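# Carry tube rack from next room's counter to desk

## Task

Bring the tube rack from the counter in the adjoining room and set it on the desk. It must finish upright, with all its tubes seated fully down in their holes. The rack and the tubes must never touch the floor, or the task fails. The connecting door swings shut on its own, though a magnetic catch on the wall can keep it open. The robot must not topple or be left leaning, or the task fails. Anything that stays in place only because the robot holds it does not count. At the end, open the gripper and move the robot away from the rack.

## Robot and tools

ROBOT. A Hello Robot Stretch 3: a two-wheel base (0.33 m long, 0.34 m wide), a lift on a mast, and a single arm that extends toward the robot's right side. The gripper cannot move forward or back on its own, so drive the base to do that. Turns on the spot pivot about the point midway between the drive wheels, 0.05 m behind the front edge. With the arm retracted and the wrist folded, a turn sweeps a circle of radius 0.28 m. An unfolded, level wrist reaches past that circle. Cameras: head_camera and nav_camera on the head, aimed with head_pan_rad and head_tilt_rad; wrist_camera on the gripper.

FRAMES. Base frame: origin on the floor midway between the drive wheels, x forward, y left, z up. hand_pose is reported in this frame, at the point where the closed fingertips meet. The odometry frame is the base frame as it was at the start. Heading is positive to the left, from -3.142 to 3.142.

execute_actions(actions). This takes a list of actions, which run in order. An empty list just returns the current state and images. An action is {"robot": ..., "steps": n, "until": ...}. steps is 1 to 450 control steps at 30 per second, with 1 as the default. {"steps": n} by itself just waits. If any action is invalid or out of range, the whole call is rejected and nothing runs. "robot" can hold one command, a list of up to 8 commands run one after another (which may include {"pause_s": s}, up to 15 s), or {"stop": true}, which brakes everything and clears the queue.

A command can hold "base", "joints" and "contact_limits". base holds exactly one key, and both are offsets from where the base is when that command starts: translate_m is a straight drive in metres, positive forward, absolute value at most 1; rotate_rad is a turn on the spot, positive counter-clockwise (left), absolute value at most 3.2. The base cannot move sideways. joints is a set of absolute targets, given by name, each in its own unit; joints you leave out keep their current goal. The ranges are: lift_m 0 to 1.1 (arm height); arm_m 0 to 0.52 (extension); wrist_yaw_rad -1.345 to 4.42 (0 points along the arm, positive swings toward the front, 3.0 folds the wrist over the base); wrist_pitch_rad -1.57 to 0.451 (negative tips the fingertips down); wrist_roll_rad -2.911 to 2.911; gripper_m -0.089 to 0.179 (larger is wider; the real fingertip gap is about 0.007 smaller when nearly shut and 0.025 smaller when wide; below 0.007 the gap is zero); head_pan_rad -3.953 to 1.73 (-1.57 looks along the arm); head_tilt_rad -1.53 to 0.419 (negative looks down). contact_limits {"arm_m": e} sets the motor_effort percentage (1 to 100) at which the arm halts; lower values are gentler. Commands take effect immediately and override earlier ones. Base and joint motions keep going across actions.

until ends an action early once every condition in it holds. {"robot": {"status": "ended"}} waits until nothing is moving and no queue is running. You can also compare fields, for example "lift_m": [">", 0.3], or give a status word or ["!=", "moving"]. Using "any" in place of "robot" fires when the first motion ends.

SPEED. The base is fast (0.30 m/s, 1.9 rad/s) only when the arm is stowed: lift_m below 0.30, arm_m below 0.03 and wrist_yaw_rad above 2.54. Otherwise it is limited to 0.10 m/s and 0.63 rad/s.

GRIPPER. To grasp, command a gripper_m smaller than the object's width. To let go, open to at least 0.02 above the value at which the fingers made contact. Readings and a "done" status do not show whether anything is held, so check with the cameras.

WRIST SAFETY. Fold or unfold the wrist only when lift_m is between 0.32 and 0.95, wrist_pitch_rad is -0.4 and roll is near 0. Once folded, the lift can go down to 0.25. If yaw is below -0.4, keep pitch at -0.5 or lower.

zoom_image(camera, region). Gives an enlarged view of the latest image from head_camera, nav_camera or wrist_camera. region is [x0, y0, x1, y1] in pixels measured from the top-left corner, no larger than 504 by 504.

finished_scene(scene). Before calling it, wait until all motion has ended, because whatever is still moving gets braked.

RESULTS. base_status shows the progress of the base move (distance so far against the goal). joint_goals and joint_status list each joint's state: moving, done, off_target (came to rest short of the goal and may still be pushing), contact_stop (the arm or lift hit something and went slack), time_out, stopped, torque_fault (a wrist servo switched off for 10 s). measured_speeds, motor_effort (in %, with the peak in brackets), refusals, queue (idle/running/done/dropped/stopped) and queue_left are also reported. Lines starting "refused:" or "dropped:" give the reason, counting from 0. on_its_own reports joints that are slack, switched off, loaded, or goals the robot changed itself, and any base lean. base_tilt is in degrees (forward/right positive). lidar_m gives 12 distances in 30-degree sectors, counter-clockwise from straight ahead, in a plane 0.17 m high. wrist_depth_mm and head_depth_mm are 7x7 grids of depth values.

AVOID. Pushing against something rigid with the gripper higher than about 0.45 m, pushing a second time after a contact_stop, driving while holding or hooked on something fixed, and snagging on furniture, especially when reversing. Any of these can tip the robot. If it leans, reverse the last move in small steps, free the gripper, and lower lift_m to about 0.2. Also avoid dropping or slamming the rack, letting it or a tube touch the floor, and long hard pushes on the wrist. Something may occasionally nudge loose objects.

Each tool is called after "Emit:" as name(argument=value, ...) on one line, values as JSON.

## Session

Emit:
execute_actions(actions=[])

Scene clock: 0.00 s.
robot.base_odometry: x=+0.000 y=+0.000 heading=+0.000 (m, m, rad; robot's odometry frame)
robot.turned_by_wheels: +0.000 (rad since the last result)
robot.turned_by_imu: +0.000 (rad since the last result)
robot.base_tilt: forward=+2.5 right=-0.6 (deg)
robot.lidar_m: 2.98 1.49 1.68 1.25 0.95 0.78 0.78 0.87 0.86 0.85 0.95 1.54
robot.head_depth_mm: 1765 2550 2891 2872 2848 2858 2427 / 1771 2607 2935 2878 2862 2835 2446 / 1796 2635 2936 2960 2954 2908 2375 / 1794 2663 3024 3067 2970 2989 2370 / 1809 2708 3108 3048 3047 2968 2357 / 1804 2708 3118 3155 3087 3052 2318 / 1848 2769 3142 3194 3137 3080 2328
robot.base_status: not_commanded
robot.joint_positions: lift_m=+0.382 arm_m=-0.003 wrist_yaw_rad=+2.891 wrist_pitch_rad=-0.340 wrist_roll_rad=-0.007 gripper_m=+0.037 head_pan_rad=+0.012 head_tilt_rad=-0.024
robot.joint_goals: lift_m=+0.382 arm_m=-0.003 wrist_yaw_rad=+2.891 wrist_pitch_rad=-0.340 wrist_roll_rad=-0.007 gripper_m=+0.037 head_pan_rad=+0.012 head_tilt_rad=-0.024
robot.joint_status: lift_m=not_commanded arm_m=not_commanded wrist_yaw_rad=not_commanded wrist_pitch_rad=not_commanded wrist_roll_rad=not_commanded gripper_m=not_commanded head_pan_rad=not_commanded head_tilt_rad=not_commanded
robot.measured_speeds: translate_m=+0.000 rotate_rad=+0.000 lift_m=+0.000 arm_m=+0.000 wrist_yaw_rad=+0.000 wrist_pitch_rad=+0.000 wrist_roll_rad=+0.000 head_pan_rad=+0.000 head_tilt_rad=+0.000
robot: refusals=0 queue=idle queue_left=0
robot.motor_effort: left_wheel=+0 right_wheel=+0 lift_m=+26 arm_m=+0 wrist_yaw_rad=+0 wrist_pitch_rad=+10 wrist_roll_rad=+0 gripper_m=+0 head_pan_rad=+0 head_tilt_rad=+2 (%)
robot.hand_pose: x=+0.0367 y=+0.0841 z=+0.4122 quat_wxyz=(+0.206, +0.704, +0.033, +0.679) (m; robot's base frame)
robot.wrist_depth_mm: - - - - - - - / - - - - - - - / 922 - - - - - - / 964 - - - - - - / 887 - 921 881 910 878 866 / 726 - - 698 734 703 715 / 609 600 598 589 600 603 591
pictures: head_camera (sideways: a quarter turn clockwise sets it upright), nav_camera (sideways: a quarter turn counterclockwise sets it upright), wrist_camera
Images, in order (width x height): head_camera 896x504, nav_camera 672x504, wrist_camera 644x364.

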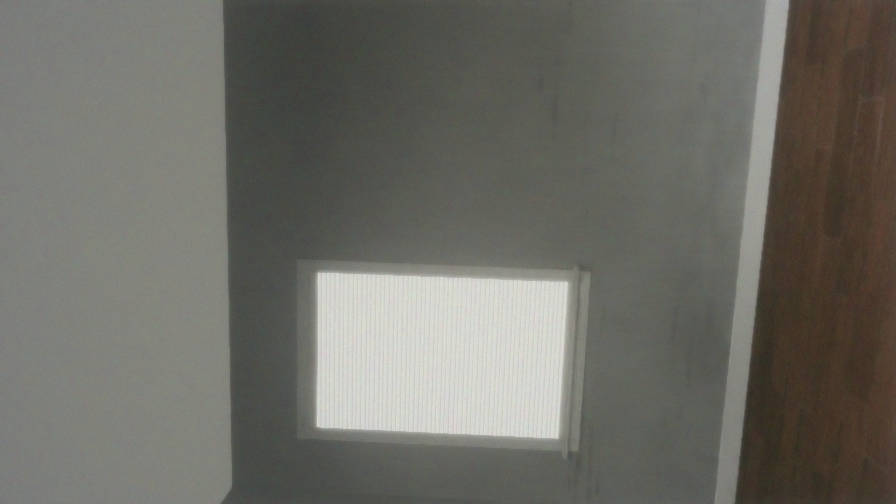

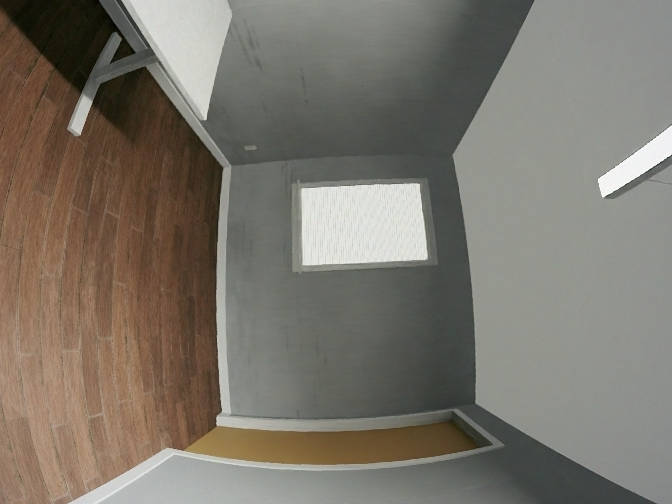

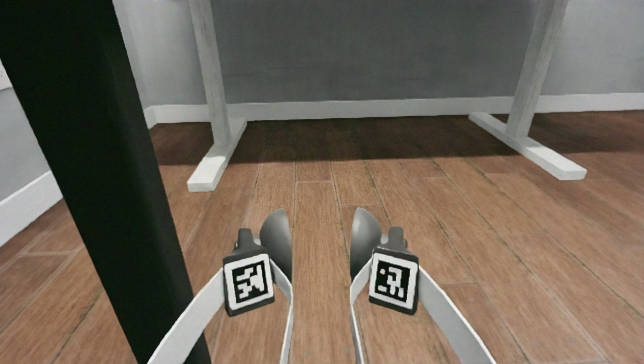

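Emit:
execute_actions(actions=[{"robot":{"joints":{"lift_m":0.22,"wrist_yaw_rad":3.0,"wrist_pitch_rad":-0.4,"head_pan_rad":-0.9,"head_tilt_rad":-0.5}},"steps":200,"until":{"robot":{"status":"ended"}}}])

Scene clock: 3.90 s.
robot.base_odometry: x=+0.000 y=+0.000 heading=+0.000 (m, m, rad; robot's odometry frame)
robot.turned_by_wheels: +0.000 (rad since the last result)
robot.turned_by_imu: -0.001 (rad since the last result)
robot.base_tilt: forward=+2.5 right=-0.6 (deg)
robot.lidar_m: 2.98 1.49 1.68 1.24 0.95 0.78 0.78 0.87 0.86 0.85 0.95 1.54
robot.head_depth_mm: 812 853 901 955 1008 1069 1148 / 884 934 990 1052 1122 1196 1277 / 971 1033 1097 1167 1260 1367 1369 / 1073 1147 1239 1328 1441 1547 1354 / 1206 1298 1405 1535 1682 1652 1347 / 1365 1504 1637 1806 1973 1648 1345 / 1578 1742 1968 2398 2109 1625 1327
robot.base_status: not_commanded
robot.joint_positions: lift_m=+0.220 arm_m=-0.003 wrist_yaw_rad=+2.998 wrist_pitch_rad=-0.416 wrist_roll_rad=-0.007 gripper_m=+0.037 head_pan_rad=-0.893 head_tilt_rad=-0.494
robot.joint_goals: lift_m=+0.220 arm_m=-0.003 wrist_yaw_rad=+3.000 wrist_pitch_rad=-0.400 wrist_roll_rad=-0.007 gripper_m=+0.037 head_pan_rad=-0.900 head_tilt_rad=-0.500
robot.joint_status: lift_m=done arm_m=not_commanded wrist_yaw_rad=done wrist_pitch_rad=done wrist_roll_rad=not_commanded gripper_m=not_commanded head_pan_rad=done head_tilt_rad=done
robot.measured_speeds: translate_m=+0.000 rotate_rad=+0.000 lift_m=+0.000 arm_m=+0.000 wrist_yaw_rad=+0.000 wrist_pitch_rad=+0.000 wrist_roll_rad=+0.000 head_pan_rad=+0.000 head_tilt_rad=+0.000
robot: refusals=0 queue=done queue_left=0
robot.motor_effort: left_wheel=+0(0) right_wheel=+0(0) lift_m=+22(27) arm_m=+1(1) wrist_yaw_rad=+1(4) wrist_pitch_rad=+10(9) wrist_roll_rad=+0(0) gripper_m=+1(0) head_pan_rad=-2(36) head_tilt_rad=-2(24) (%)
robot.hand_pose: x=+0.0108 y=+0.0802 z=+0.2332 quat_wxyz=(+0.195, +0.698, +0.097, +0.682) (m; robot's base frame)
robot.wrist_depth_mm: 882 - - - - - - / 880 - - - - - - / 830 901 891 900 883 892 894 / 699 688 686 690 683 669 658 / 542 542 - 561 564 535 527 / 477 - - - 458 438 443 / - - - - 377 385 376
pictures: head_camera (sideways: a quarter turn clockwise sets it upright), nav_camera (sideways: a quarter turn counterclockwise sets it upright), wrist_camera
Images, in order (width x height): head_camera 896x504, nav_camera 672x504, wrist_camera 644x364.

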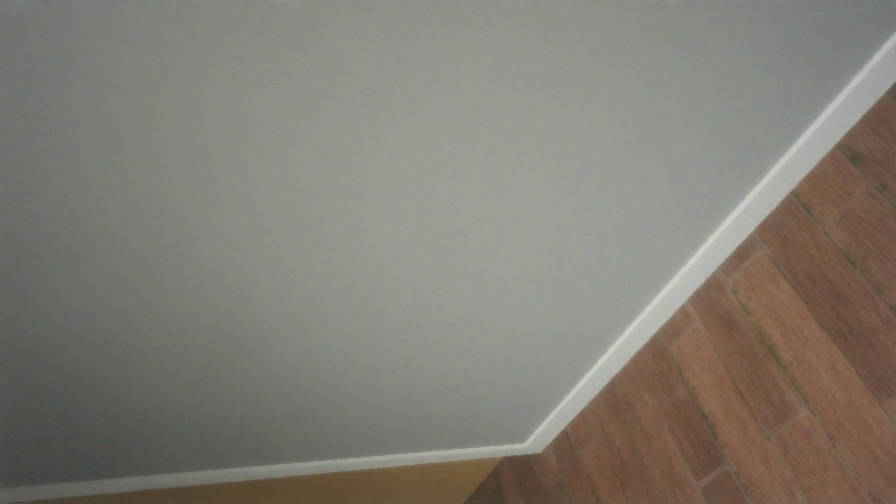

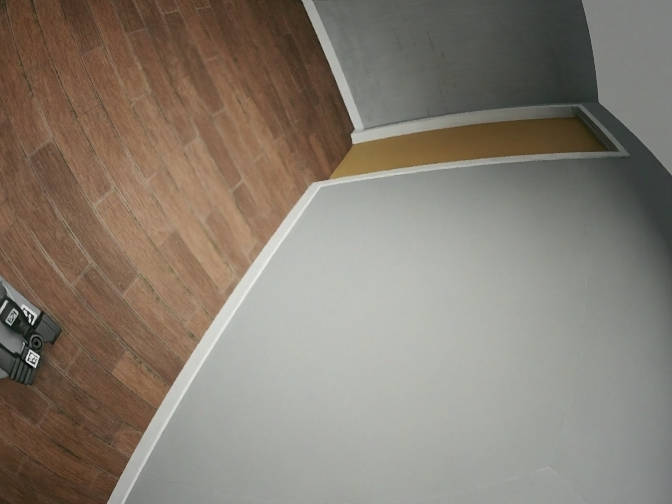

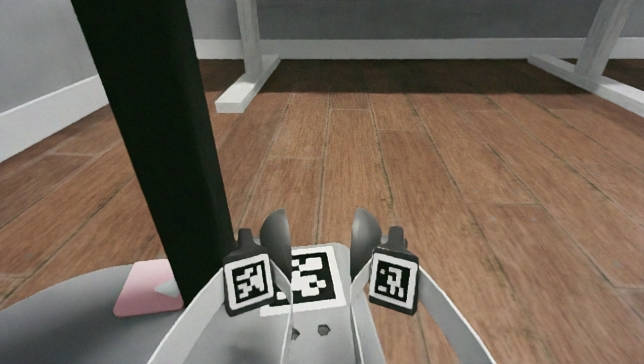

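Emit:
execute_actions(actions=[{"robot":[{"base":{"translate_m":1.0},"joints":{"head_pan_rad":-1.57,"head_tilt_rad":-0.3}},{"base":{"translate_m":0.8}}],"steps":450,"until":{"robot":{"status":"ended"}}}])

Scene clock: 16.60 s.
robot.base_odometry: x=+1.800 y=+0.000 heading=+0.000 (m, m, rad; robot's odometry frame)
robot.turned_by_wheels: +0.000 (rad since the last result)
robot.turned_by_imu: +0.004 (rad since the last result)
robot.base_tilt: forward=+2.4 right=-0.5 (deg)
robot.lidar_m: 1.23 1.38 1.33 1.32 1.48 2.23 2.53 1.45 1.21 1.20 1.44 1.23
robot.head_depth_mm: 1006 1049 1095 1143 1201 1275 1338 / 1021 1068 1114 1171 1234 1290 1375 / 1039 1077 1131 1189 1249 1321 1401 / 1137 1179 1230 1292 1333 1421 1443 / 1143 1206 1257 1329 1398 1480 1522 / 1164 1219 1284 1353 1426 1503 1570 / 1195 1243 1313 1383 1456 1549 1565
robot.base_status: done (translate_m +0.8000 of +0.8000)
robot.joint_positions: lift_m=+0.220 arm_m=-0.003 wrist_yaw_rad=+2.999 wrist_pitch_rad=-0.417 wrist_roll_rad=-0.007 gripper_m=+0.037 head_pan_rad=-1.563 head_tilt_rad=-0.310
robot.joint_goals: lift_m=+0.220 arm_m=-0.003 wrist_yaw_rad=+3.000 wrist_pitch_rad=-0.400 wrist_roll_rad=-0.007 gripper_m=+0.037 head_pan_rad=-1.570 head_tilt_rad=-0.300
robot.joint_status: lift_m=done arm_m=not_commanded wrist_yaw_rad=done wrist_pitch_rad=done wrist_roll_rad=not_commanded gripper_m=not_commanded head_pan_rad=done head_tilt_rad=done
robot.measured_speeds: translate_m=+0.000 rotate_rad=+0.000 lift_m=+0.000 arm_m=+0.000 wrist_yaw_rad=+0.000 wrist_pitch_rad=+0.000 wrist_roll_rad=+0.000 head_pan_rad=+0.000 head_tilt_rad=+0.000
robot: refusals=0 queue=done queue_left=0
robot.motor_effort: left_wheel=-1(11) right_wheel=+1(5) lift_m=+22(22) arm_m=+1(1) wrist_yaw_rad=+0(1) wrist_pitch_rad=+11(10) wrist_roll_rad=+0(0) gripper_m=+0(1) head_pan_rad=-3(32) head_tilt_rad=+4(15) (%)
robot.hand_pose: x=+0.0106 y=+0.0801 z=+0.2331 quat_wxyz=(+0.195, +0.698, +0.098, +0.682) (m; robot's base frame)
robot.wrist_depth_mm: 969 - - - - - - / - - - - - - - / 913 948 902 921 903 909 891 / 692 681 674 676 661 674 665 / 538 556 - 565 557 537 535 / 473 - - - 460 440 444 / - - - - 379 382 380
pictures: head_camera (sideways: a quarter turn clockwise sets it upright), nav_camera (sideways: a quarter turn counterclockwise sets it upright), wrist_camera
Images, in order (width x height): head_camera 896x504, nav_camera 672x504, wrist_camera 644x364.

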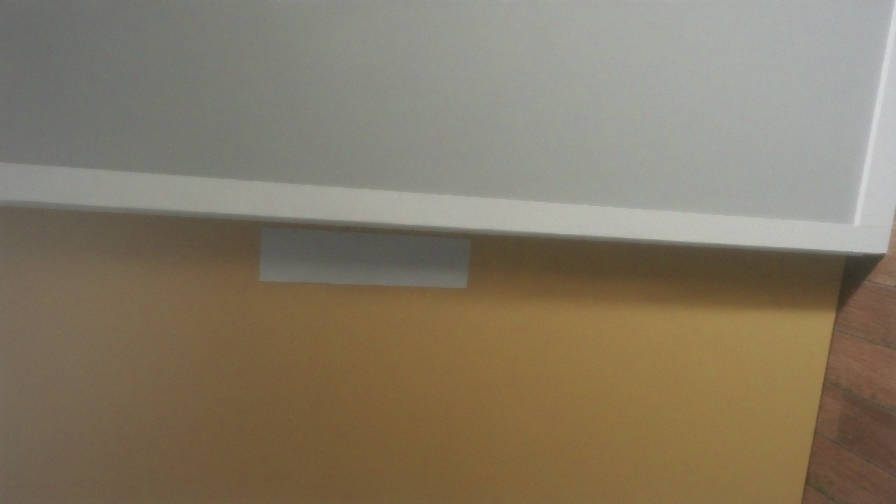

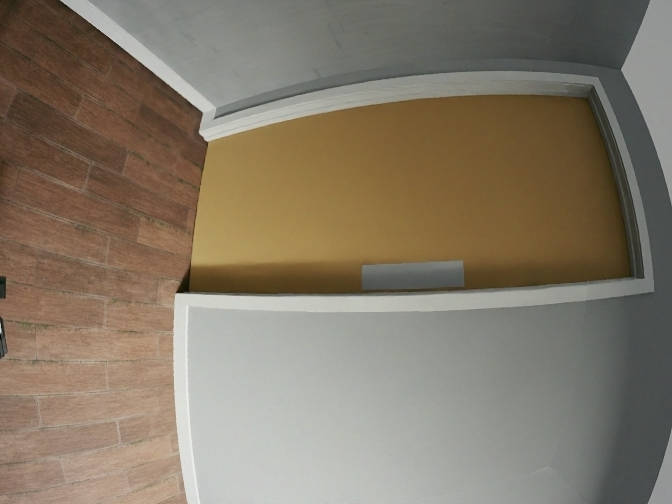

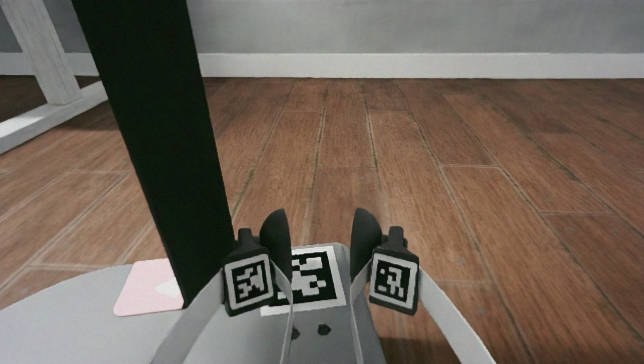

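Emit:
execute_actions(actions=[{"robot":[{"base":{"rotate_rad":-0.19}},{"base":{"translate_m":0.44}},{"base":{"rotate_rad":1.571},"joints":{"head_pan_rad":-3.14,"head_tilt_rad":-0.5}},{"base":{"translate_m":-0.7}}],"steps":450,"until":{"robot":{"status":"ended"}}}])

Scene clock: 34.80 s.
robot.base_odometry: x=+2.100 y=-0.770 heading=+1.381 (m, m, rad; robot's odometry frame)
robot.turned_by_wheels: +1.381 (rad since the last result)
robot.turned_by_imu: +1.378 (rad since the last result)
robot.base_tilt: forward=+2.4 right=-0.7 (deg)
robot.lidar_m: 2.01 1.99 2.86 2.00 0.73 0.58 0.59 0.61 0.81 0.79 0.82 1.12
robot.head_depth_mm: 480 518 563 614 669 711 743 / 480 517 561 612 677 756 842 / 478 517 562 613 678 753 852 / 477 515 560 610 671 752 846 / 476 513 558 609 673 750 841 / 476 512 555 607 670 746 843 / 473 511 555 606 667 747 838
robot.base_status: done (translate_m -0.7000 of -0.7000)
robot.joint_positions: lift_m=+0.220 arm_m=-0.003 wrist_yaw_rad=+2.999 wrist_pitch_rad=-0.417 wrist_roll_rad=-0.007 gripper_m=+0.037 head_pan_rad=-3.133 head_tilt_rad=-0.495
robot.joint_goals: lift_m=+0.220 arm_m=-0.003 wrist_yaw_rad=+3.000 wrist_pitch_rad=-0.400 wrist_roll_rad=-0.007 gripper_m=+0.037 head_pan_rad=-3.140 head_tilt_rad=-0.500
robot.joint_status: lift_m=done arm_m=not_commanded wrist_yaw_rad=done wrist_pitch_rad=done wrist_roll_rad=not_commanded gripper_m=not_commanded head_pan_rad=done head_tilt_rad=done
robot.measured_speeds: translate_m=+0.000 rotate_rad=+0.000 lift_m=+0.000 arm_m=+0.000 wrist_yaw_rad=+0.000 wrist_pitch_rad=+0.000 wrist_roll_rad=+0.000 head_pan_rad=+0.000 head_tilt_rad=+0.000
robot: refusals=0 queue=done queue_left=0
robot.motor_effort: left_wheel=-4(16) right_wheel=+2(9) lift_m=+22(22) arm_m=+1(0) wrist_yaw_rad=+0(1) wrist_pitch_rad=+11(11) wrist_roll_rad=+0(0) gripper_m=+0(0) head_pan_rad=-2(36) head_tilt_rad=-2(15) (%)
robot.hand_pose: x=+0.0106 y=+0.0801 z=+0.2331 quat_wxyz=(+0.195, +0.698, +0.098, +0.682) (m; robot's base frame)
robot.wrist_depth_mm: 755 - - - - - - / 732 - - - - - - / 736 900 916 887 928 890 853 / 653 709 671 677 675 676 678 / 544 536 - 561 556 536 530 / 466 - - - 458 444 440 / - - - - 379 376 380
pictures: head_camera (sideways: a quarter turn clockwise sets it upright), nav_camera (sideways: a quarter turn counterclockwise sets it upright), wrist_camera
Images, in order (width x height): head_camera 896x504, nav_camera 672x504, wrist_camera 644x364.

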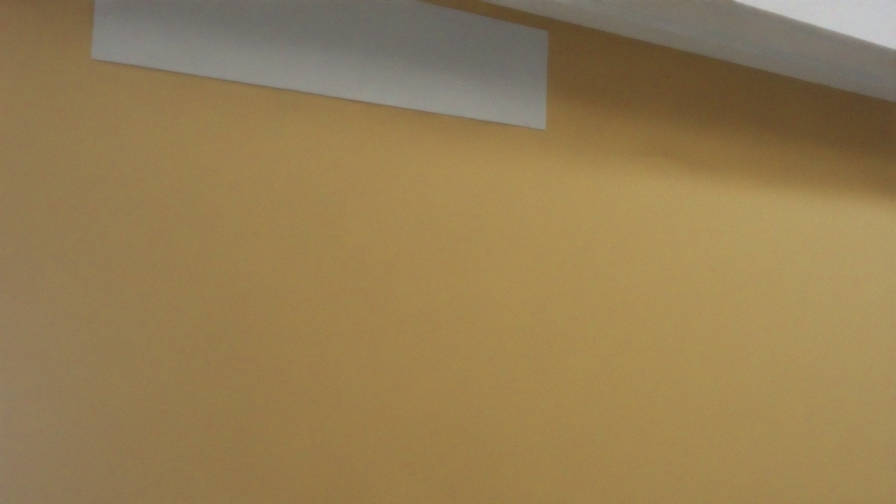

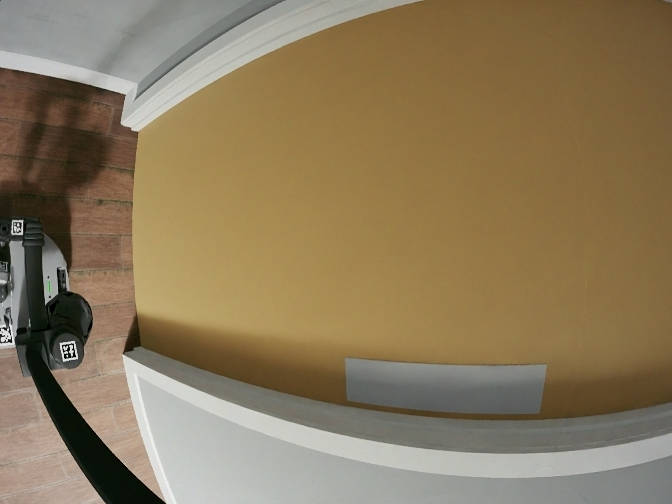

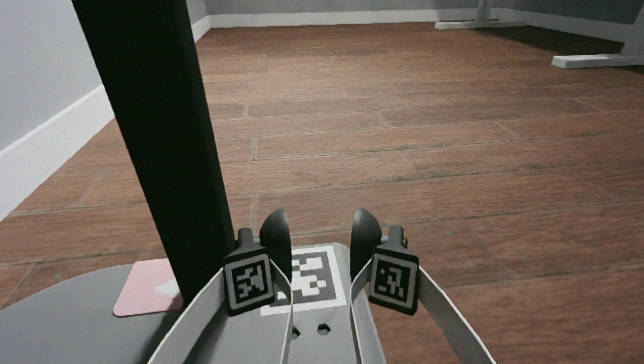

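Emit:
execute_actions(actions=[{"robot":{"base":{"translate_m":-0.2},"joints":{"head_tilt_rad":-1.1}},"steps":150,"until":{"robot":{"status":"ended"}}}])

Scene clock: 46.80 s.
robot.base_odometry: x=+2.062 y=-0.967 heading=+1.381 (m, m, rad; robot's odometry frame)
robot.turned_by_wheels: +0.000 (rad since the last result)
robot.turned_by_imu: -0.002 (rad since the last result)
robot.base_tilt: forward=+2.2 right=-0.5 (deg)
robot.lidar_m: 2.21 2.15 3.05 1.23 0.43 0.41 0.39 0.41 0.56 0.79 0.82 1.12
robot.head_depth_mm: 353 423 528 676 830 1206 1102 / 354 425 530 705 971 1213 1097 / 354 425 531 704 1049 - - / 355 425 531 709 1051 - - / 354 426 531 708 1063 1243 - / 355 425 532 710 1070 1213 - / 355 425 534 708 1067 1192 1081
robot.base_status: done (translate_m -0.2000 of -0.2000)
robot.joint_positions: lift_m=+0.220 arm_m=-0.003 wrist_yaw_rad=+2.999 wrist_pitch_rad=-0.417 wrist_roll_rad=-0.007 gripper_m=+0.037 head_pan_rad=-3.133 head_tilt_rad=-1.087
robot.joint_goals: lift_m=+0.220 arm_m=-0.003 wrist_yaw_rad=+3.000 wrist_pitch_rad=-0.400 wrist_roll_rad=-0.007 gripper_m=+0.037 head_pan_rad=-3.140 head_tilt_rad=-1.100
robot.joint_status: lift_m=done arm_m=not_commanded wrist_yaw_rad=done wrist_pitch_rad=done wrist_roll_rad=not_commanded gripper_m=not_commanded head_pan_rad=done head_tilt_rad=done
robot.measured_speeds: translate_m=+0.000 rotate_rad=+0.000 lift_m=+0.000 arm_m=+0.000 wrist_yaw_rad=+0.000 wrist_pitch_rad=+0.000 wrist_roll_rad=+0.000 head_pan_rad=+0.000 head_tilt_rad=+0.000
robot: refusals=0 queue=done queue_left=0
robot.motor_effort: left_wheel=-3(15) right_wheel=+2(5) lift_m=+22(22) arm_m=+0(1) wrist_yaw_rad=+1(0) wrist_pitch_rad=+11(11) wrist_roll_rad=+0(0) gripper_m=+0(1) head_pan_rad=-3(2) head_tilt_rad=-4(26) (%)
robot.hand_pose: x=+0.0106 y=+0.0801 z=+0.2331 quat_wxyz=(+0.195, +0.698, +0.098, +0.682) (m; robot's base frame)
robot.wrist_depth_mm: 453 - - - - - - / 461 - - - - - - / 449 611 931 917 903 901 891 / 432 573 680 665 679 654 659 / 417 518 - 562 564 532 524 / 423 - - - 454 450 449 / - - - - 379 380 377
pictures: head_camera (sideways: a quarter turn clockwise sets it upright), nav_camera (sideways: a quarter turn counterclockwise sets it upright), wrist_camera
Images, in order (width x height): head_camera 896x504, nav_camera 672x504, wrist_camera 644x364.

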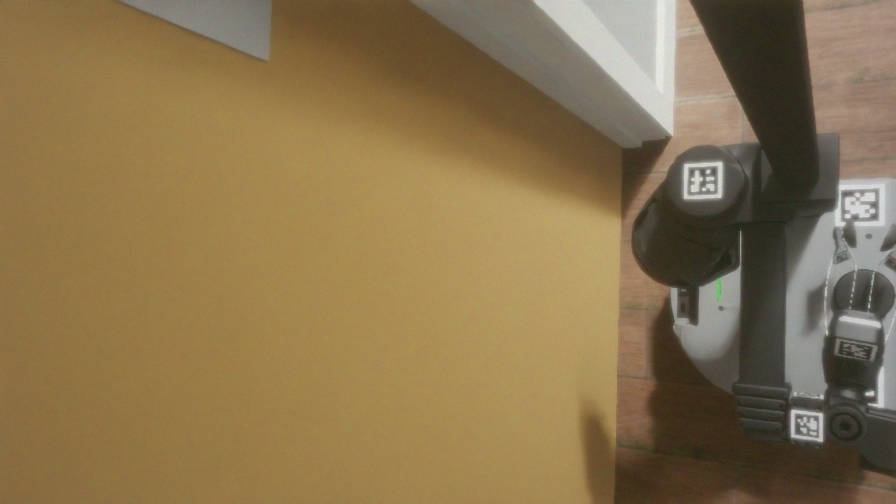

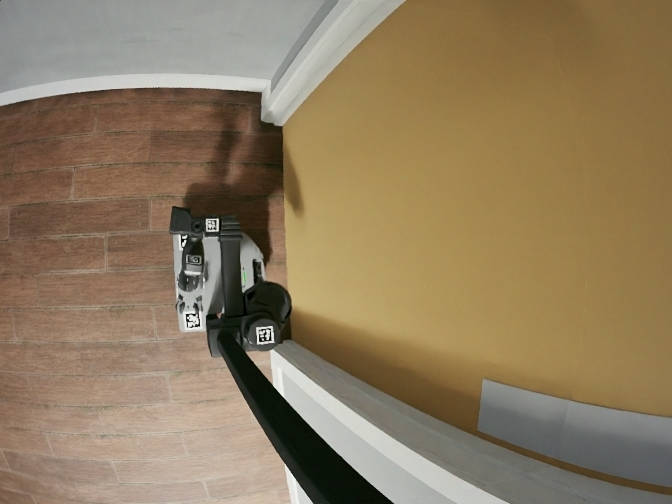

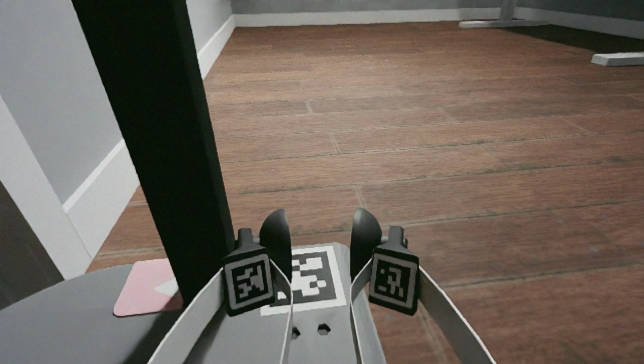

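Emit:
execute_actions(actions=[{"robot":{"base":{"translate_m":-0.75},"joints":{"head_tilt_rad":-0.9}},"steps":300,"until":{"robot":{"status":"ended"}}}])

Scene clock: 53.80 s.
robot.base_odometry: x=+1.921 y=-1.703 heading=+1.381 (m, m, rad; robot's odometry frame)
robot.turned_by_wheels: +0.000 (rad since the last result)
robot.turned_by_imu: +0.002 (rad since the last result)
robot.base_tilt: forward=+2.4 right=-0.5 (deg)
robot.lidar_m: 2.95 0.42 0.42 1.22 2.44 1.88 0.30 0.25 0.24 0.27 0.43 1.13
robot.head_depth_mm: 1622 1858 2102 1763 1498 1308 1149 / 1621 1857 2107 1766 1494 1295 1145 / 1620 1860 2068 1739 1481 1279 1174 / 1614 1870 2034 1717 1473 1280 - / 291 322 377 457 580 784 1049 / - 293 329 388 475 603 808 / - - 298 340 402 490 631
robot.base_status: done (translate_m -0.7499 of -0.7500)
robot.joint_positions: lift_m=+0.220 arm_m=-0.003 wrist_yaw_rad=+3.000 wrist_pitch_rad=-0.418 wrist_roll_rad=-0.007 gripper_m=+0.037 head_pan_rad=-3.136 head_tilt_rad=-0.895
robot.joint_goals: lift_m=+0.220 arm_m=-0.003 wrist_yaw_rad=+3.000 wrist_pitch_rad=-0.400 wrist_roll_rad=-0.007 gripper_m=+0.037 head_pan_rad=-3.140 head_tilt_rad=-0.900
robot.joint_status: lift_m=done arm_m=not_commanded wrist_yaw_rad=done wrist_pitch_rad=done wrist_roll_rad=not_commanded gripper_m=not_commanded head_pan_rad=done head_tilt_rad=done
robot.measured_speeds: translate_m=+0.000 rotate_rad=+0.000 lift_m=+0.000 arm_m=+0.000 wrist_yaw_rad=+0.000 wrist_pitch_rad=+0.000 wrist_roll_rad=+0.000 head_pan_rad=+0.000 head_tilt_rad=+0.000
robot: refusals=0 queue=done queue_left=0
robot.motor_effort: left_wheel=-14(73) right_wheel=-4(45) lift_m=+27(27) arm_m=+0(0) wrist_yaw_rad=+0(4) wrist_pitch_rad=+11(12) wrist_roll_rad=+0(0) gripper_m=+0(0) head_pan_rad=-2(3) head_tilt_rad=-2(14) (%)
robot.hand_pose: x=+0.0104 y=+0.0800 z=+0.2326 quat_wxyz=(+0.195, +0.698, +0.098, +0.682) (m; robot's base frame)
robot.wrist_depth_mm: - - - - 766 450 344 / - - - - 781 460 374 / 933 919 907 890 752 448 401 / 682 678 680 679 659 467 484 / 547 546 - 564 555 496 511 / 471 - - - 462 439 441 / - - - - 378 376 374
pictures: head_camera (sideways: a quarter turn clockwise sets it upright), nav_camera (sideways: a quarter turn counterclockwise sets it upright), wrist_camera
Images, in order (width x height): head_camera 896x504, nav_camera 672x504, wrist_camera 644x364.

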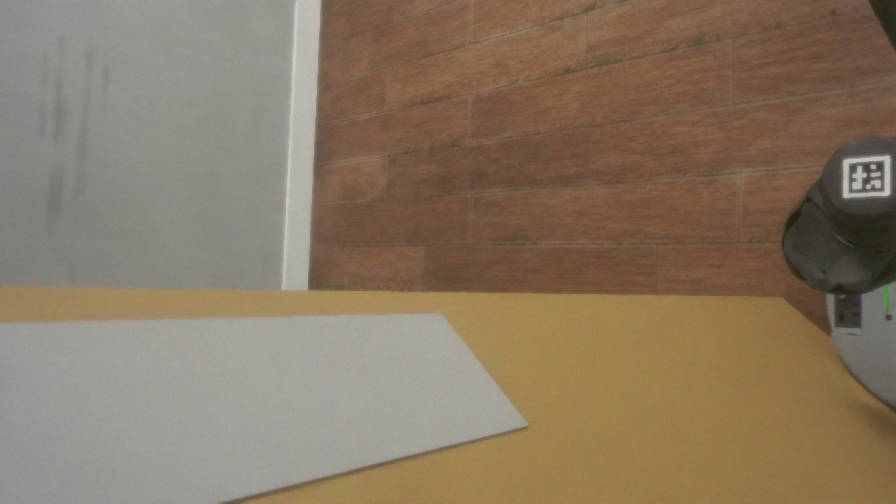

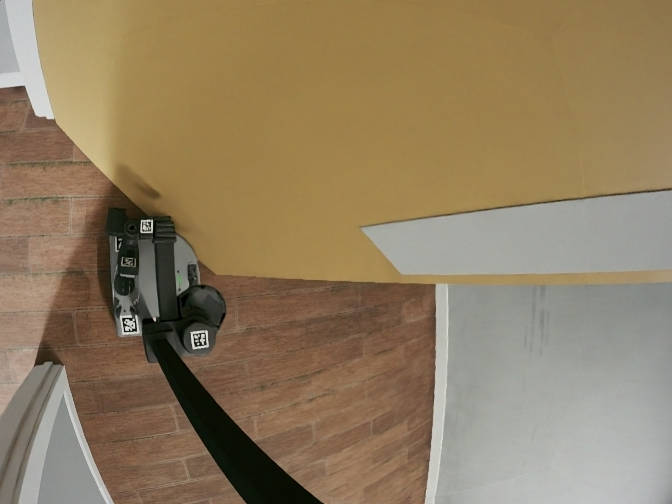

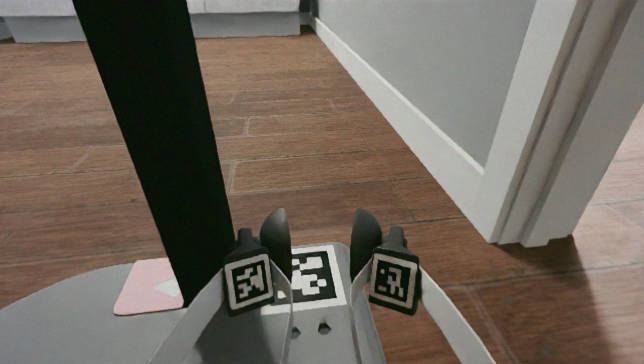

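Emit:
execute_actions(actions=[{"robot":[{"base":{"translate_m":-0.22},"joints":{"head_pan_rad":-1.9,"head_tilt_rad":-0.9}},{"joints":{"arm_m":0.28}}],"steps":400,"until":{"robot":{"status":"ended"}}}])

Scene clock: 62.57 s.
robot.base_odometry: x=+1.879 y=-1.919 heading=+1.381 (m, m, rad; robot's odometry frame)
robot.turned_by_wheels: +0.000 (rad since the last result)
robot.turned_by_imu: -0.003 (rad since the last result)
robot.base_tilt: forward=+2.6 right=-0.5 (deg)
robot.lidar_m: 3.10 0.59 0.75 2.08 2.26 1.65 1.60 1.12 0.47 0.47 0.53 0.90
robot.head_depth_mm: 412 480 605 1509 1520 1304 1145 / 407 470 562 695 1459 1287 1140 / 401 465 552 680 878 1237 1144 / 396 455 540 662 853 1186 1154 / 389 449 531 647 815 1203 1125 / 384 441 518 628 799 1162 1111 / 379 435 507 617 780 1057 1114
robot.base_status: done (translate_m -0.2200 of -0.2200)
robot.joint_positions: lift_m=+0.220 arm_m=+0.279 wrist_yaw_rad=+3.007 wrist_pitch_rad=-0.418 wrist_roll_rad=-0.007 gripper_m=+0.037 head_pan_rad=-1.907 head_tilt_rad=-0.895
robot.joint_goals: lift_m=+0.220 arm_m=+0.280 wrist_yaw_rad=+3.000 wrist_pitch_rad=-0.400 wrist_roll_rad=-0.007 gripper_m=+0.037 head_pan_rad=-1.900 head_tilt_rad=-0.900
robot.joint_status: lift_m=done arm_m=done wrist_yaw_rad=done wrist_pitch_rad=done wrist_roll_rad=not_commanded gripper_m=not_commanded head_pan_rad=done head_tilt_rad=done
robot.measured_speeds: translate_m=+0.000 rotate_rad=+0.000 lift_m=+0.000 arm_m=+0.000 wrist_yaw_rad=+0.000 wrist_pitch_rad=+0.000 wrist_roll_rad=+0.000 head_pan_rad=+0.000 head_tilt_rad=+0.000
robot: refusals=0 queue=done queue_left=0
robot.motor_effort: left_wheel=+0(26) right_wheel=+0(13) lift_m=+26(26) arm_m=+9(13) wrist_yaw_rad=-6(8) wrist_pitch_rad=+11(12) wrist_roll_rad=+0(0) gripper_m=-1(0) head_pan_rad=+3(38) head_tilt_rad=-1(2) (%)
robot.hand_pose: x=+0.0088 y=-0.2016 z=+0.2326 quat_wxyz=(+0.193, +0.697, +0.101, +0.683) (m; robot's base frame)
robot.wrist_depth_mm: - - - - - 773 630 / - - - - - 811 - / 936 974 - 980 909 794 835 / 697 - - 666 662 664 664 / 578 - - - 556 531 524 / - - - - 459 446 442 / 373 - - - 380 379 379
pictures: head_camera (sideways: a quarter turn clockwise sets it upright), nav_camera (sideways: a quarter turn counterclockwise sets it upright), wrist_camera
Images, in order (width x height): head_camera 896x504, nav_camera 672x504, wrist_camera 644x364.

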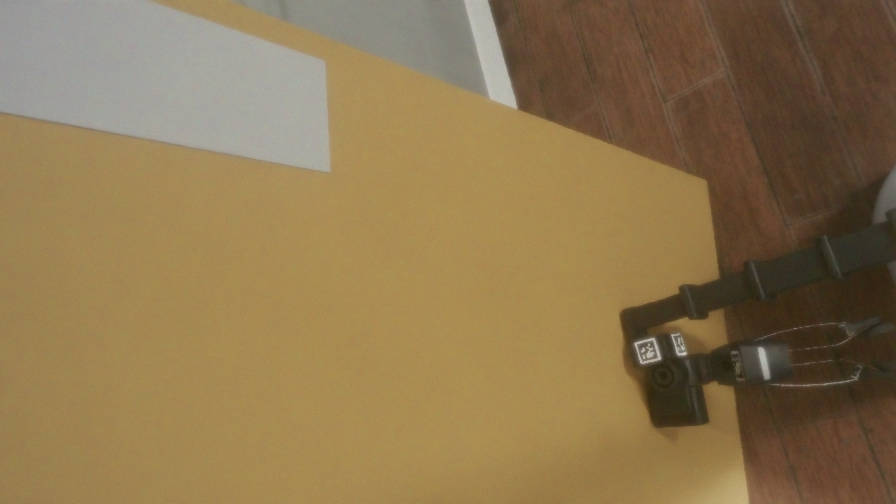

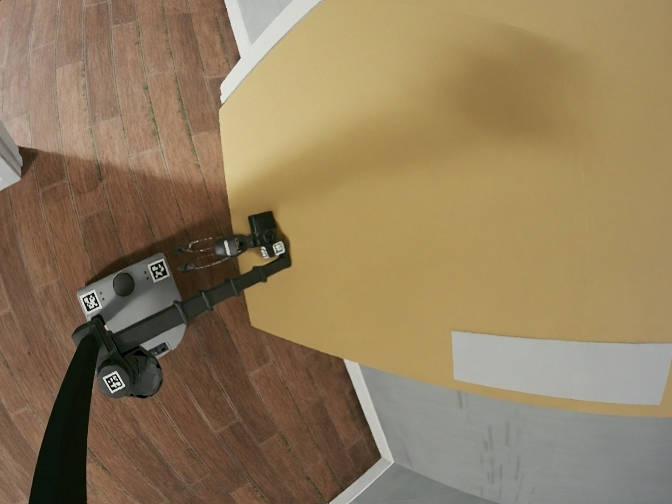

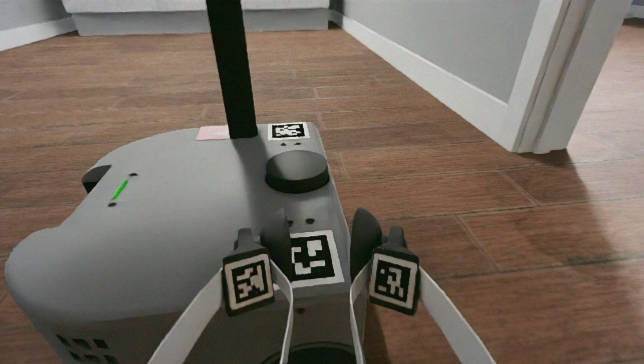

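Emit:
execute_actions(actions=[{"robot":{"joints":{"arm_m":0.36}},"steps":200,"until":{"robot":{"status":"ended"}}},{"robot":{"joints":{"arm_m":0.30}},"steps":100,"until":{"robot":{"status":"ended"}}},{"steps":20}])

Scene clock: 68.17 s.
robot.base_odometry: x=+1.879 y=-1.919 heading=+1.382 (m, m, rad; robot's odometry frame)
robot.turned_by_wheels: +0.001 (rad since the last result)
robot.turned_by_imu: -0.001 (rad since the last result)
robot.base_tilt: forward=+2.4 right=-0.5 (deg)
robot.lidar_m: 3.10 0.60 0.75 2.08 2.25 1.66 1.60 1.12 0.50 0.50 0.55 0.90
robot.head_depth_mm: 442 515 1167 1506 1502 1307 1149 / 434 504 604 775 1489 1293 1148 / 426 494 587 722 948 1267 1136 / 418 484 573 705 907 1206 1145 / 411 473 559 682 856 1200 1119 / 405 465 544 662 840 1193 1118 / 397 455 533 643 815 1097 1109
robot.base_status: done (translate_m -0.2200 of -0.2200)
robot.joint_positions: lift_m=+0.220 arm_m=+0.299 wrist_yaw_rad=+3.015 wrist_pitch_rad=-0.419 wrist_roll_rad=-0.007 gripper_m=+0.037 head_pan_rad=-1.907 head_tilt_rad=-0.895
robot.joint_goals: lift_m=+0.220 arm_m=+0.300 wrist_yaw_rad=+3.000 wrist_pitch_rad=-0.400 wrist_roll_rad=-0.007 gripper_m=+0.037 head_pan_rad=-1.900 head_tilt_rad=-0.900
robot.joint_status: lift_m=done arm_m=done wrist_yaw_rad=done wrist_pitch_rad=done wrist_roll_rad=not_commanded gripper_m=not_commanded head_pan_rad=done head_tilt_rad=done
robot.measured_speeds: translate_m=+0.000 rotate_rad=+0.000 lift_m=+0.000 arm_m=+0.000 wrist_yaw_rad=+0.000 wrist_pitch_rad=+0.000 wrist_roll_rad=+0.000 head_pan_rad=+0.000 head_tilt_rad=+0.000
robot: refusals=0 queue=done queue_left=0
robot.motor_effort: left_wheel=+10(10) right_wheel=-12(12) lift_m=+26(27) arm_m=+5(16) wrist_yaw_rad=-12(25) wrist_pitch_rad=+11(12) wrist_roll_rad=+0(0) gripper_m=+0(0) head_pan_rad=+3(2) head_tilt_rad=-2(3) (%)
robot.hand_pose: x=+0.0072 y=-0.2219 z=+0.2325 quat_wxyz=(+0.190, +0.697, +0.104, +0.684) (m; robot's base frame)
robot.wrist_depth_mm: - - - - - 805 659 / - - - - - 802 - / 906 - - 963 910 804 864 / 683 - - 687 671 665 680 / 578 - - - 559 527 533 / 438 - - - 460 442 443 / 386 - - - 378 380 379
pictures: head_camera (sideways: a quarter turn clockwise sets it upright), nav_camera (sideways: a quarter turn counterclockwise sets it upright), wrist_camera
Images, in order (width x height): head_camera 896x504, nav_camera 672x504, wrist_camera 644x364.

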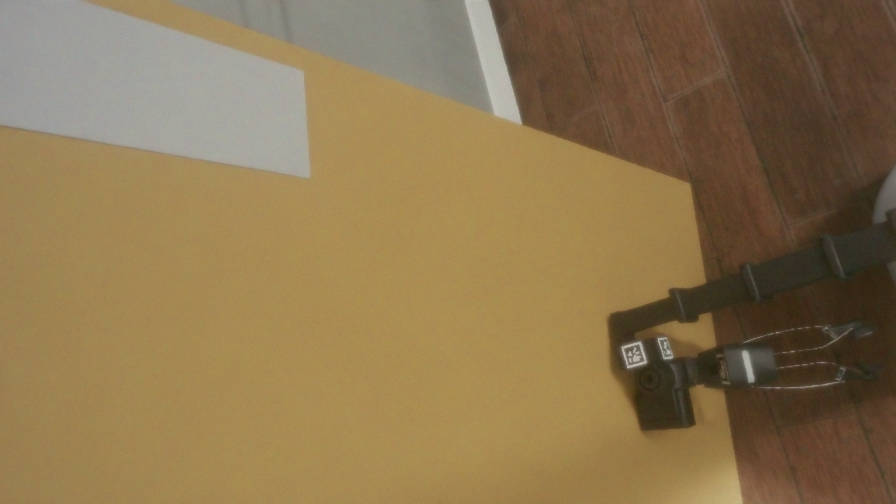

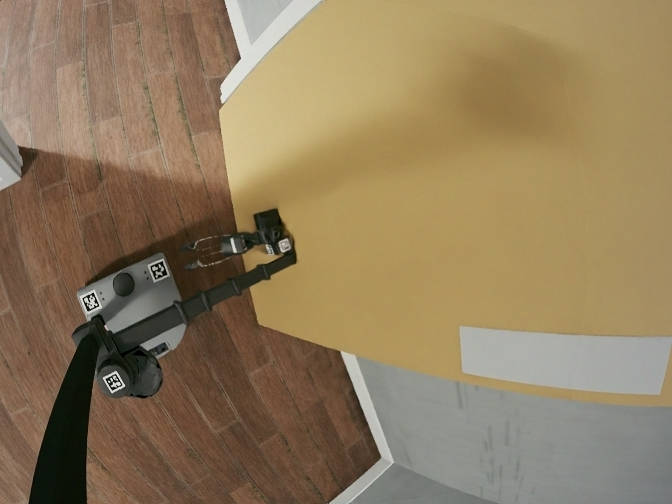

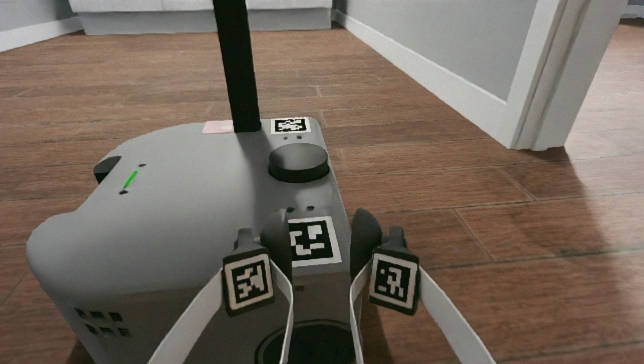

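Not latched yet; push further.

Emit:
execute_actions(actions=[{"robot":{"joints":{"arm_m":0.46}},"steps":250,"until":{"robot":{"status":"ended"}}},{"steps":10}])

Scene clock: 71.73 s.
robot.base_odometry: x=+1.879 y=-1.919 heading=+1.381 (m, m, rad; robot's odometry frame)
robot.turned_by_wheels: +0.000 (rad since the last result)
robot.turned_by_imu: -0.007 (rad since the last result)
robot.base_tilt: forward=+2.4 right=-0.5 (deg)
robot.lidar_m: 3.02 0.59 0.75 2.04 2.27 1.65 1.60 1.13 0.66 0.62 0.64 0.89
robot.head_depth_mm: 818 968 1179 1516 1503 1306 1145 / 760 920 1120 1410 1492 1293 1145 / 610 710 871 1264 1472 1284 1137 / 582 675 804 990 1290 1285 1132 / 557 642 757 920 1152 1271 1124 / 535 611 717 855 1006 1246 1114 / 515 585 675 802 986 1208 1110
robot.base_status: done (translate_m -0.2200 of -0.2200)
robot.joint_positions: lift_m=+0.220 arm_m=+0.415 wrist_yaw_rad=+3.022 wrist_pitch_rad=-0.419 wrist_roll_rad=-0.007 gripper_m=+0.037 head_pan_rad=-1.906 head_tilt_rad=-0.895
robot.joint_goals: lift_m=+0.220 arm_m=+0.415 wrist_yaw_rad=+3.000 wrist_pitch_rad=-0.400 wrist_roll_rad=-0.007 gripper_m=+0.037 head_pan_rad=-1.900 head_tilt_rad=-0.900
robot.joint_status: lift_m=done arm_m=contact_stop wrist_yaw_rad=done wrist_pitch_rad=done wrist_roll_rad=not_commanded gripper_m=not_commanded head_pan_rad=done head_tilt_rad=done
robot.measured_speeds: translate_m=+0.000 rotate_rad=-0.001 lift_m=+0.000 arm_m=-0.004 wrist_yaw_rad=-0.060 wrist_pitch_rad=+0.000 wrist_roll_rad=+0.000 head_pan_rad=+0.000 head_tilt_rad=+0.000
robot: refusals=0 queue=dropped queue_left=0
robot.on_its_own: arm_m is slack since a contact_stop, until your next command for it (your +0.460 is given up)
robot.motor_effort: left_wheel=+6(16) right_wheel=-6(14) lift_m=+27(27) arm_m=+2(25) wrist_yaw_rad=-17(80) wrist_pitch_rad=+12(13) wrist_roll_rad=+0(0) gripper_m=+1(0) head_pan_rad=+2(3) head_tilt_rad=-2(3) (%)
robot.hand_pose: x=+0.0056 y=-0.3371 z=+0.2323 quat_wxyz=(+0.188, +0.697, +0.106, +0.684) (m; robot's base frame)
robot.wrist_depth_mm: - - - - - 775 - / - - - - - 842 - / 930 948 - 898 910 865 894 / 677 - - 673 668 677 668 / 536 518 - - 554 527 528 / 454 440 - 431 462 449 437 / 383 389 382 381 381 379 376
pictures: head_camera (sideways: a quarter turn clockwise sets it upright), nav_camera (sideways: a quarter turn counterclockwise sets it upright), wrist_camera
Images, in order (width x height): head_camera 896x504, nav_camera 672x504, wrist_camera 644x364.

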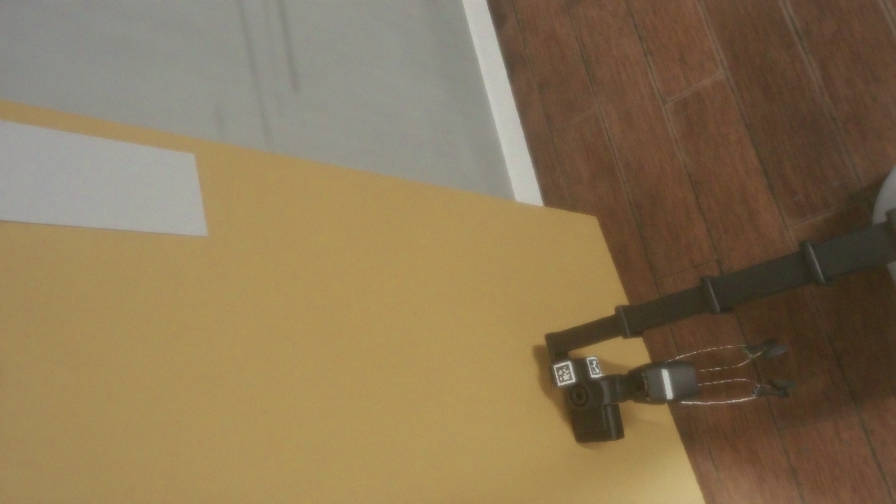

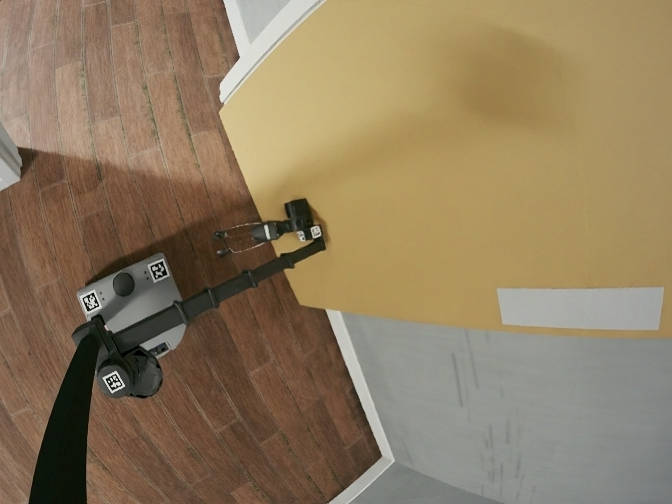

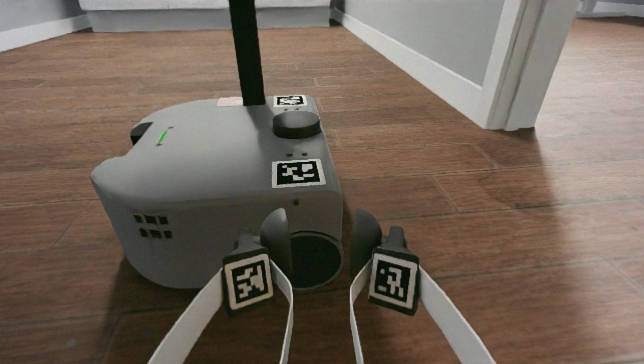

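Emit:
execute_actions(actions=[{"robot":{"joints":{"arm_m":0.33}},"steps":100,"until":{"robot":{"status":"ended"}}},{"steps":30}])

Scene clock: 75.93 s.
robot.base_odometry: x=+1.879 y=-1.919 heading=+1.381 (m, m, rad; robot's odometry frame)
robot.turned_by_wheels: +0.000 (rad since the last result)
robot.turned_by_imu: -0.001 (rad since the last result)
robot.base_tilt: forward=+2.6 right=-0.6 (deg)
robot.lidar_m: 3.03 0.59 0.74 2.04 2.27 1.66 1.60 1.13 0.66 0.62 0.64 0.89
robot.head_depth_mm: 819 963 1179 1515 1501 1304 1148 / 759 917 1110 1414 1483 1294 1148 / 609 711 871 1257 1473 1297 1133 / 582 672 802 987 1289 1292 1145 / 558 640 753 922 1146 1259 1121 / 534 609 713 859 1057 1235 1114 / 513 584 677 801 990 1210 1106
robot.base_status: done (translate_m -0.2200 of -0.2200)
robot.joint_positions: lift_m=+0.220 arm_m=+0.330 wrist_yaw_rad=+3.002 wrist_pitch_rad=-0.419 wrist_roll_rad=-0.007 gripper_m=+0.037 head_pan_rad=-1.906 head_tilt_rad=-0.895
robot.joint_goals: lift_m=+0.220 arm_m=+0.330 wrist_yaw_rad=+3.000 wrist_pitch_rad=-0.400 wrist_roll_rad=-0.007 gripper_m=+0.037 head_pan_rad=-1.900 head_tilt_rad=-0.900
robot.joint_status: lift_m=done arm_m=done wrist_yaw_rad=done wrist_pitch_rad=done wrist_roll_rad=not_commanded gripper_m=not_commanded head_pan_rad=done head_tilt_rad=done
robot.measured_speeds: translate_m=+0.000 rotate_rad=+0.000 lift_m=+0.000 arm_m=+0.000 wrist_yaw_rad=+0.000 wrist_pitch_rad=+0.000 wrist_roll_rad=+0.000 head_pan_rad=+0.000 head_tilt_rad=+0.000
robot: refusals=0 queue=done queue_left=0
robot.motor_effort: left_wheel=+2(7) right_wheel=-1(5) lift_m=+27(27) arm_m=-2(3) wrist_yaw_rad=-2(15) wrist_pitch_rad=+12(12) wrist_roll_rad=+0(0) gripper_m=+0(1) head_pan_rad=+3(2) head_tilt_rad=-2(2) (%)
robot.hand_pose: x=+0.0101 y=-0.2532 z=+0.2323 quat_wxyz=(+0.195, +0.698, +0.099, +0.682) (m; robot's base frame)
robot.wrist_depth_mm: - - - - - 761 - / - - - - - 770 - / 935 988 - 951 917 795 882 / 682 - - 684 668 662 653 / 546 - - - 553 526 525 / 450 - - - 460 442 442 / 381 - 361 368 379 377 380
pictures: head_camera (sideways: a quarter turn clockwise sets it upright), nav_camera (sideways: a quarter turn counterclockwise sets it upright), wrist_camera
Images, in order (width x height): head_camera 896x504, nav_camera 672x504, wrist_camera 644x364.

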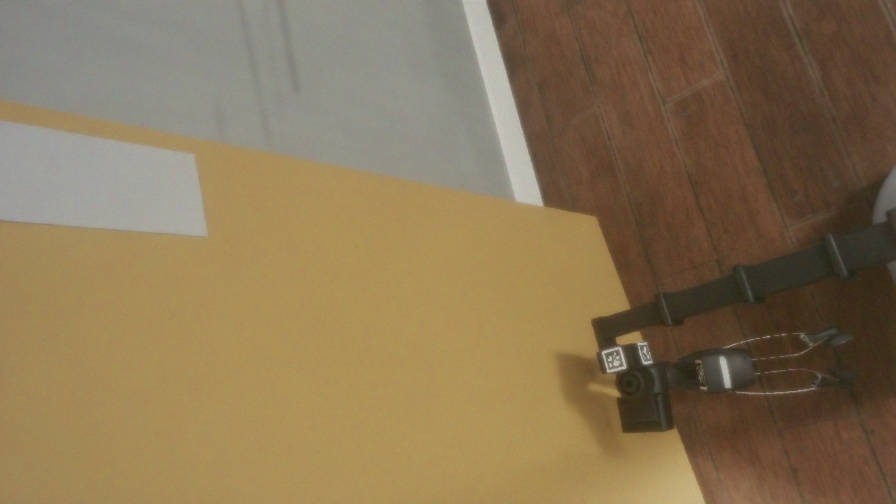

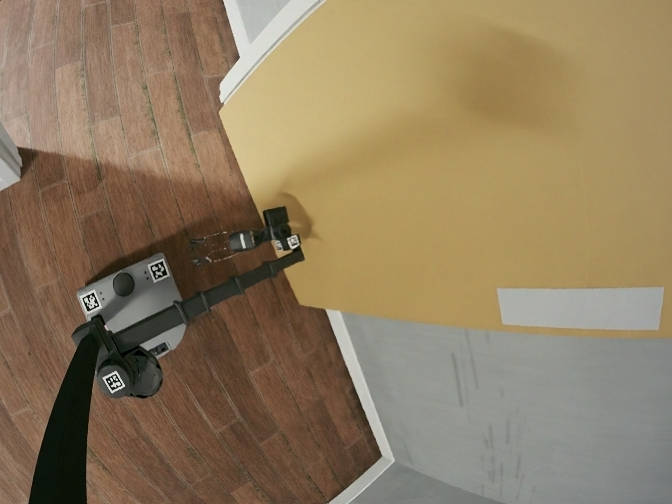

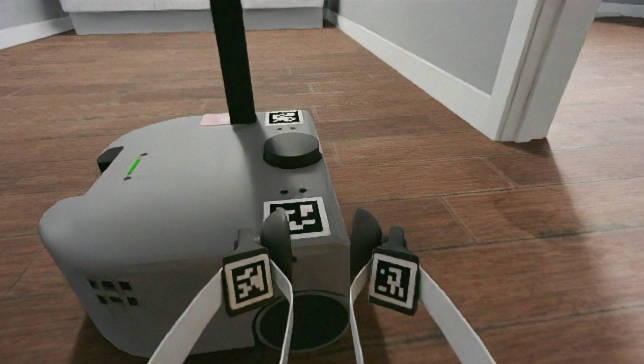

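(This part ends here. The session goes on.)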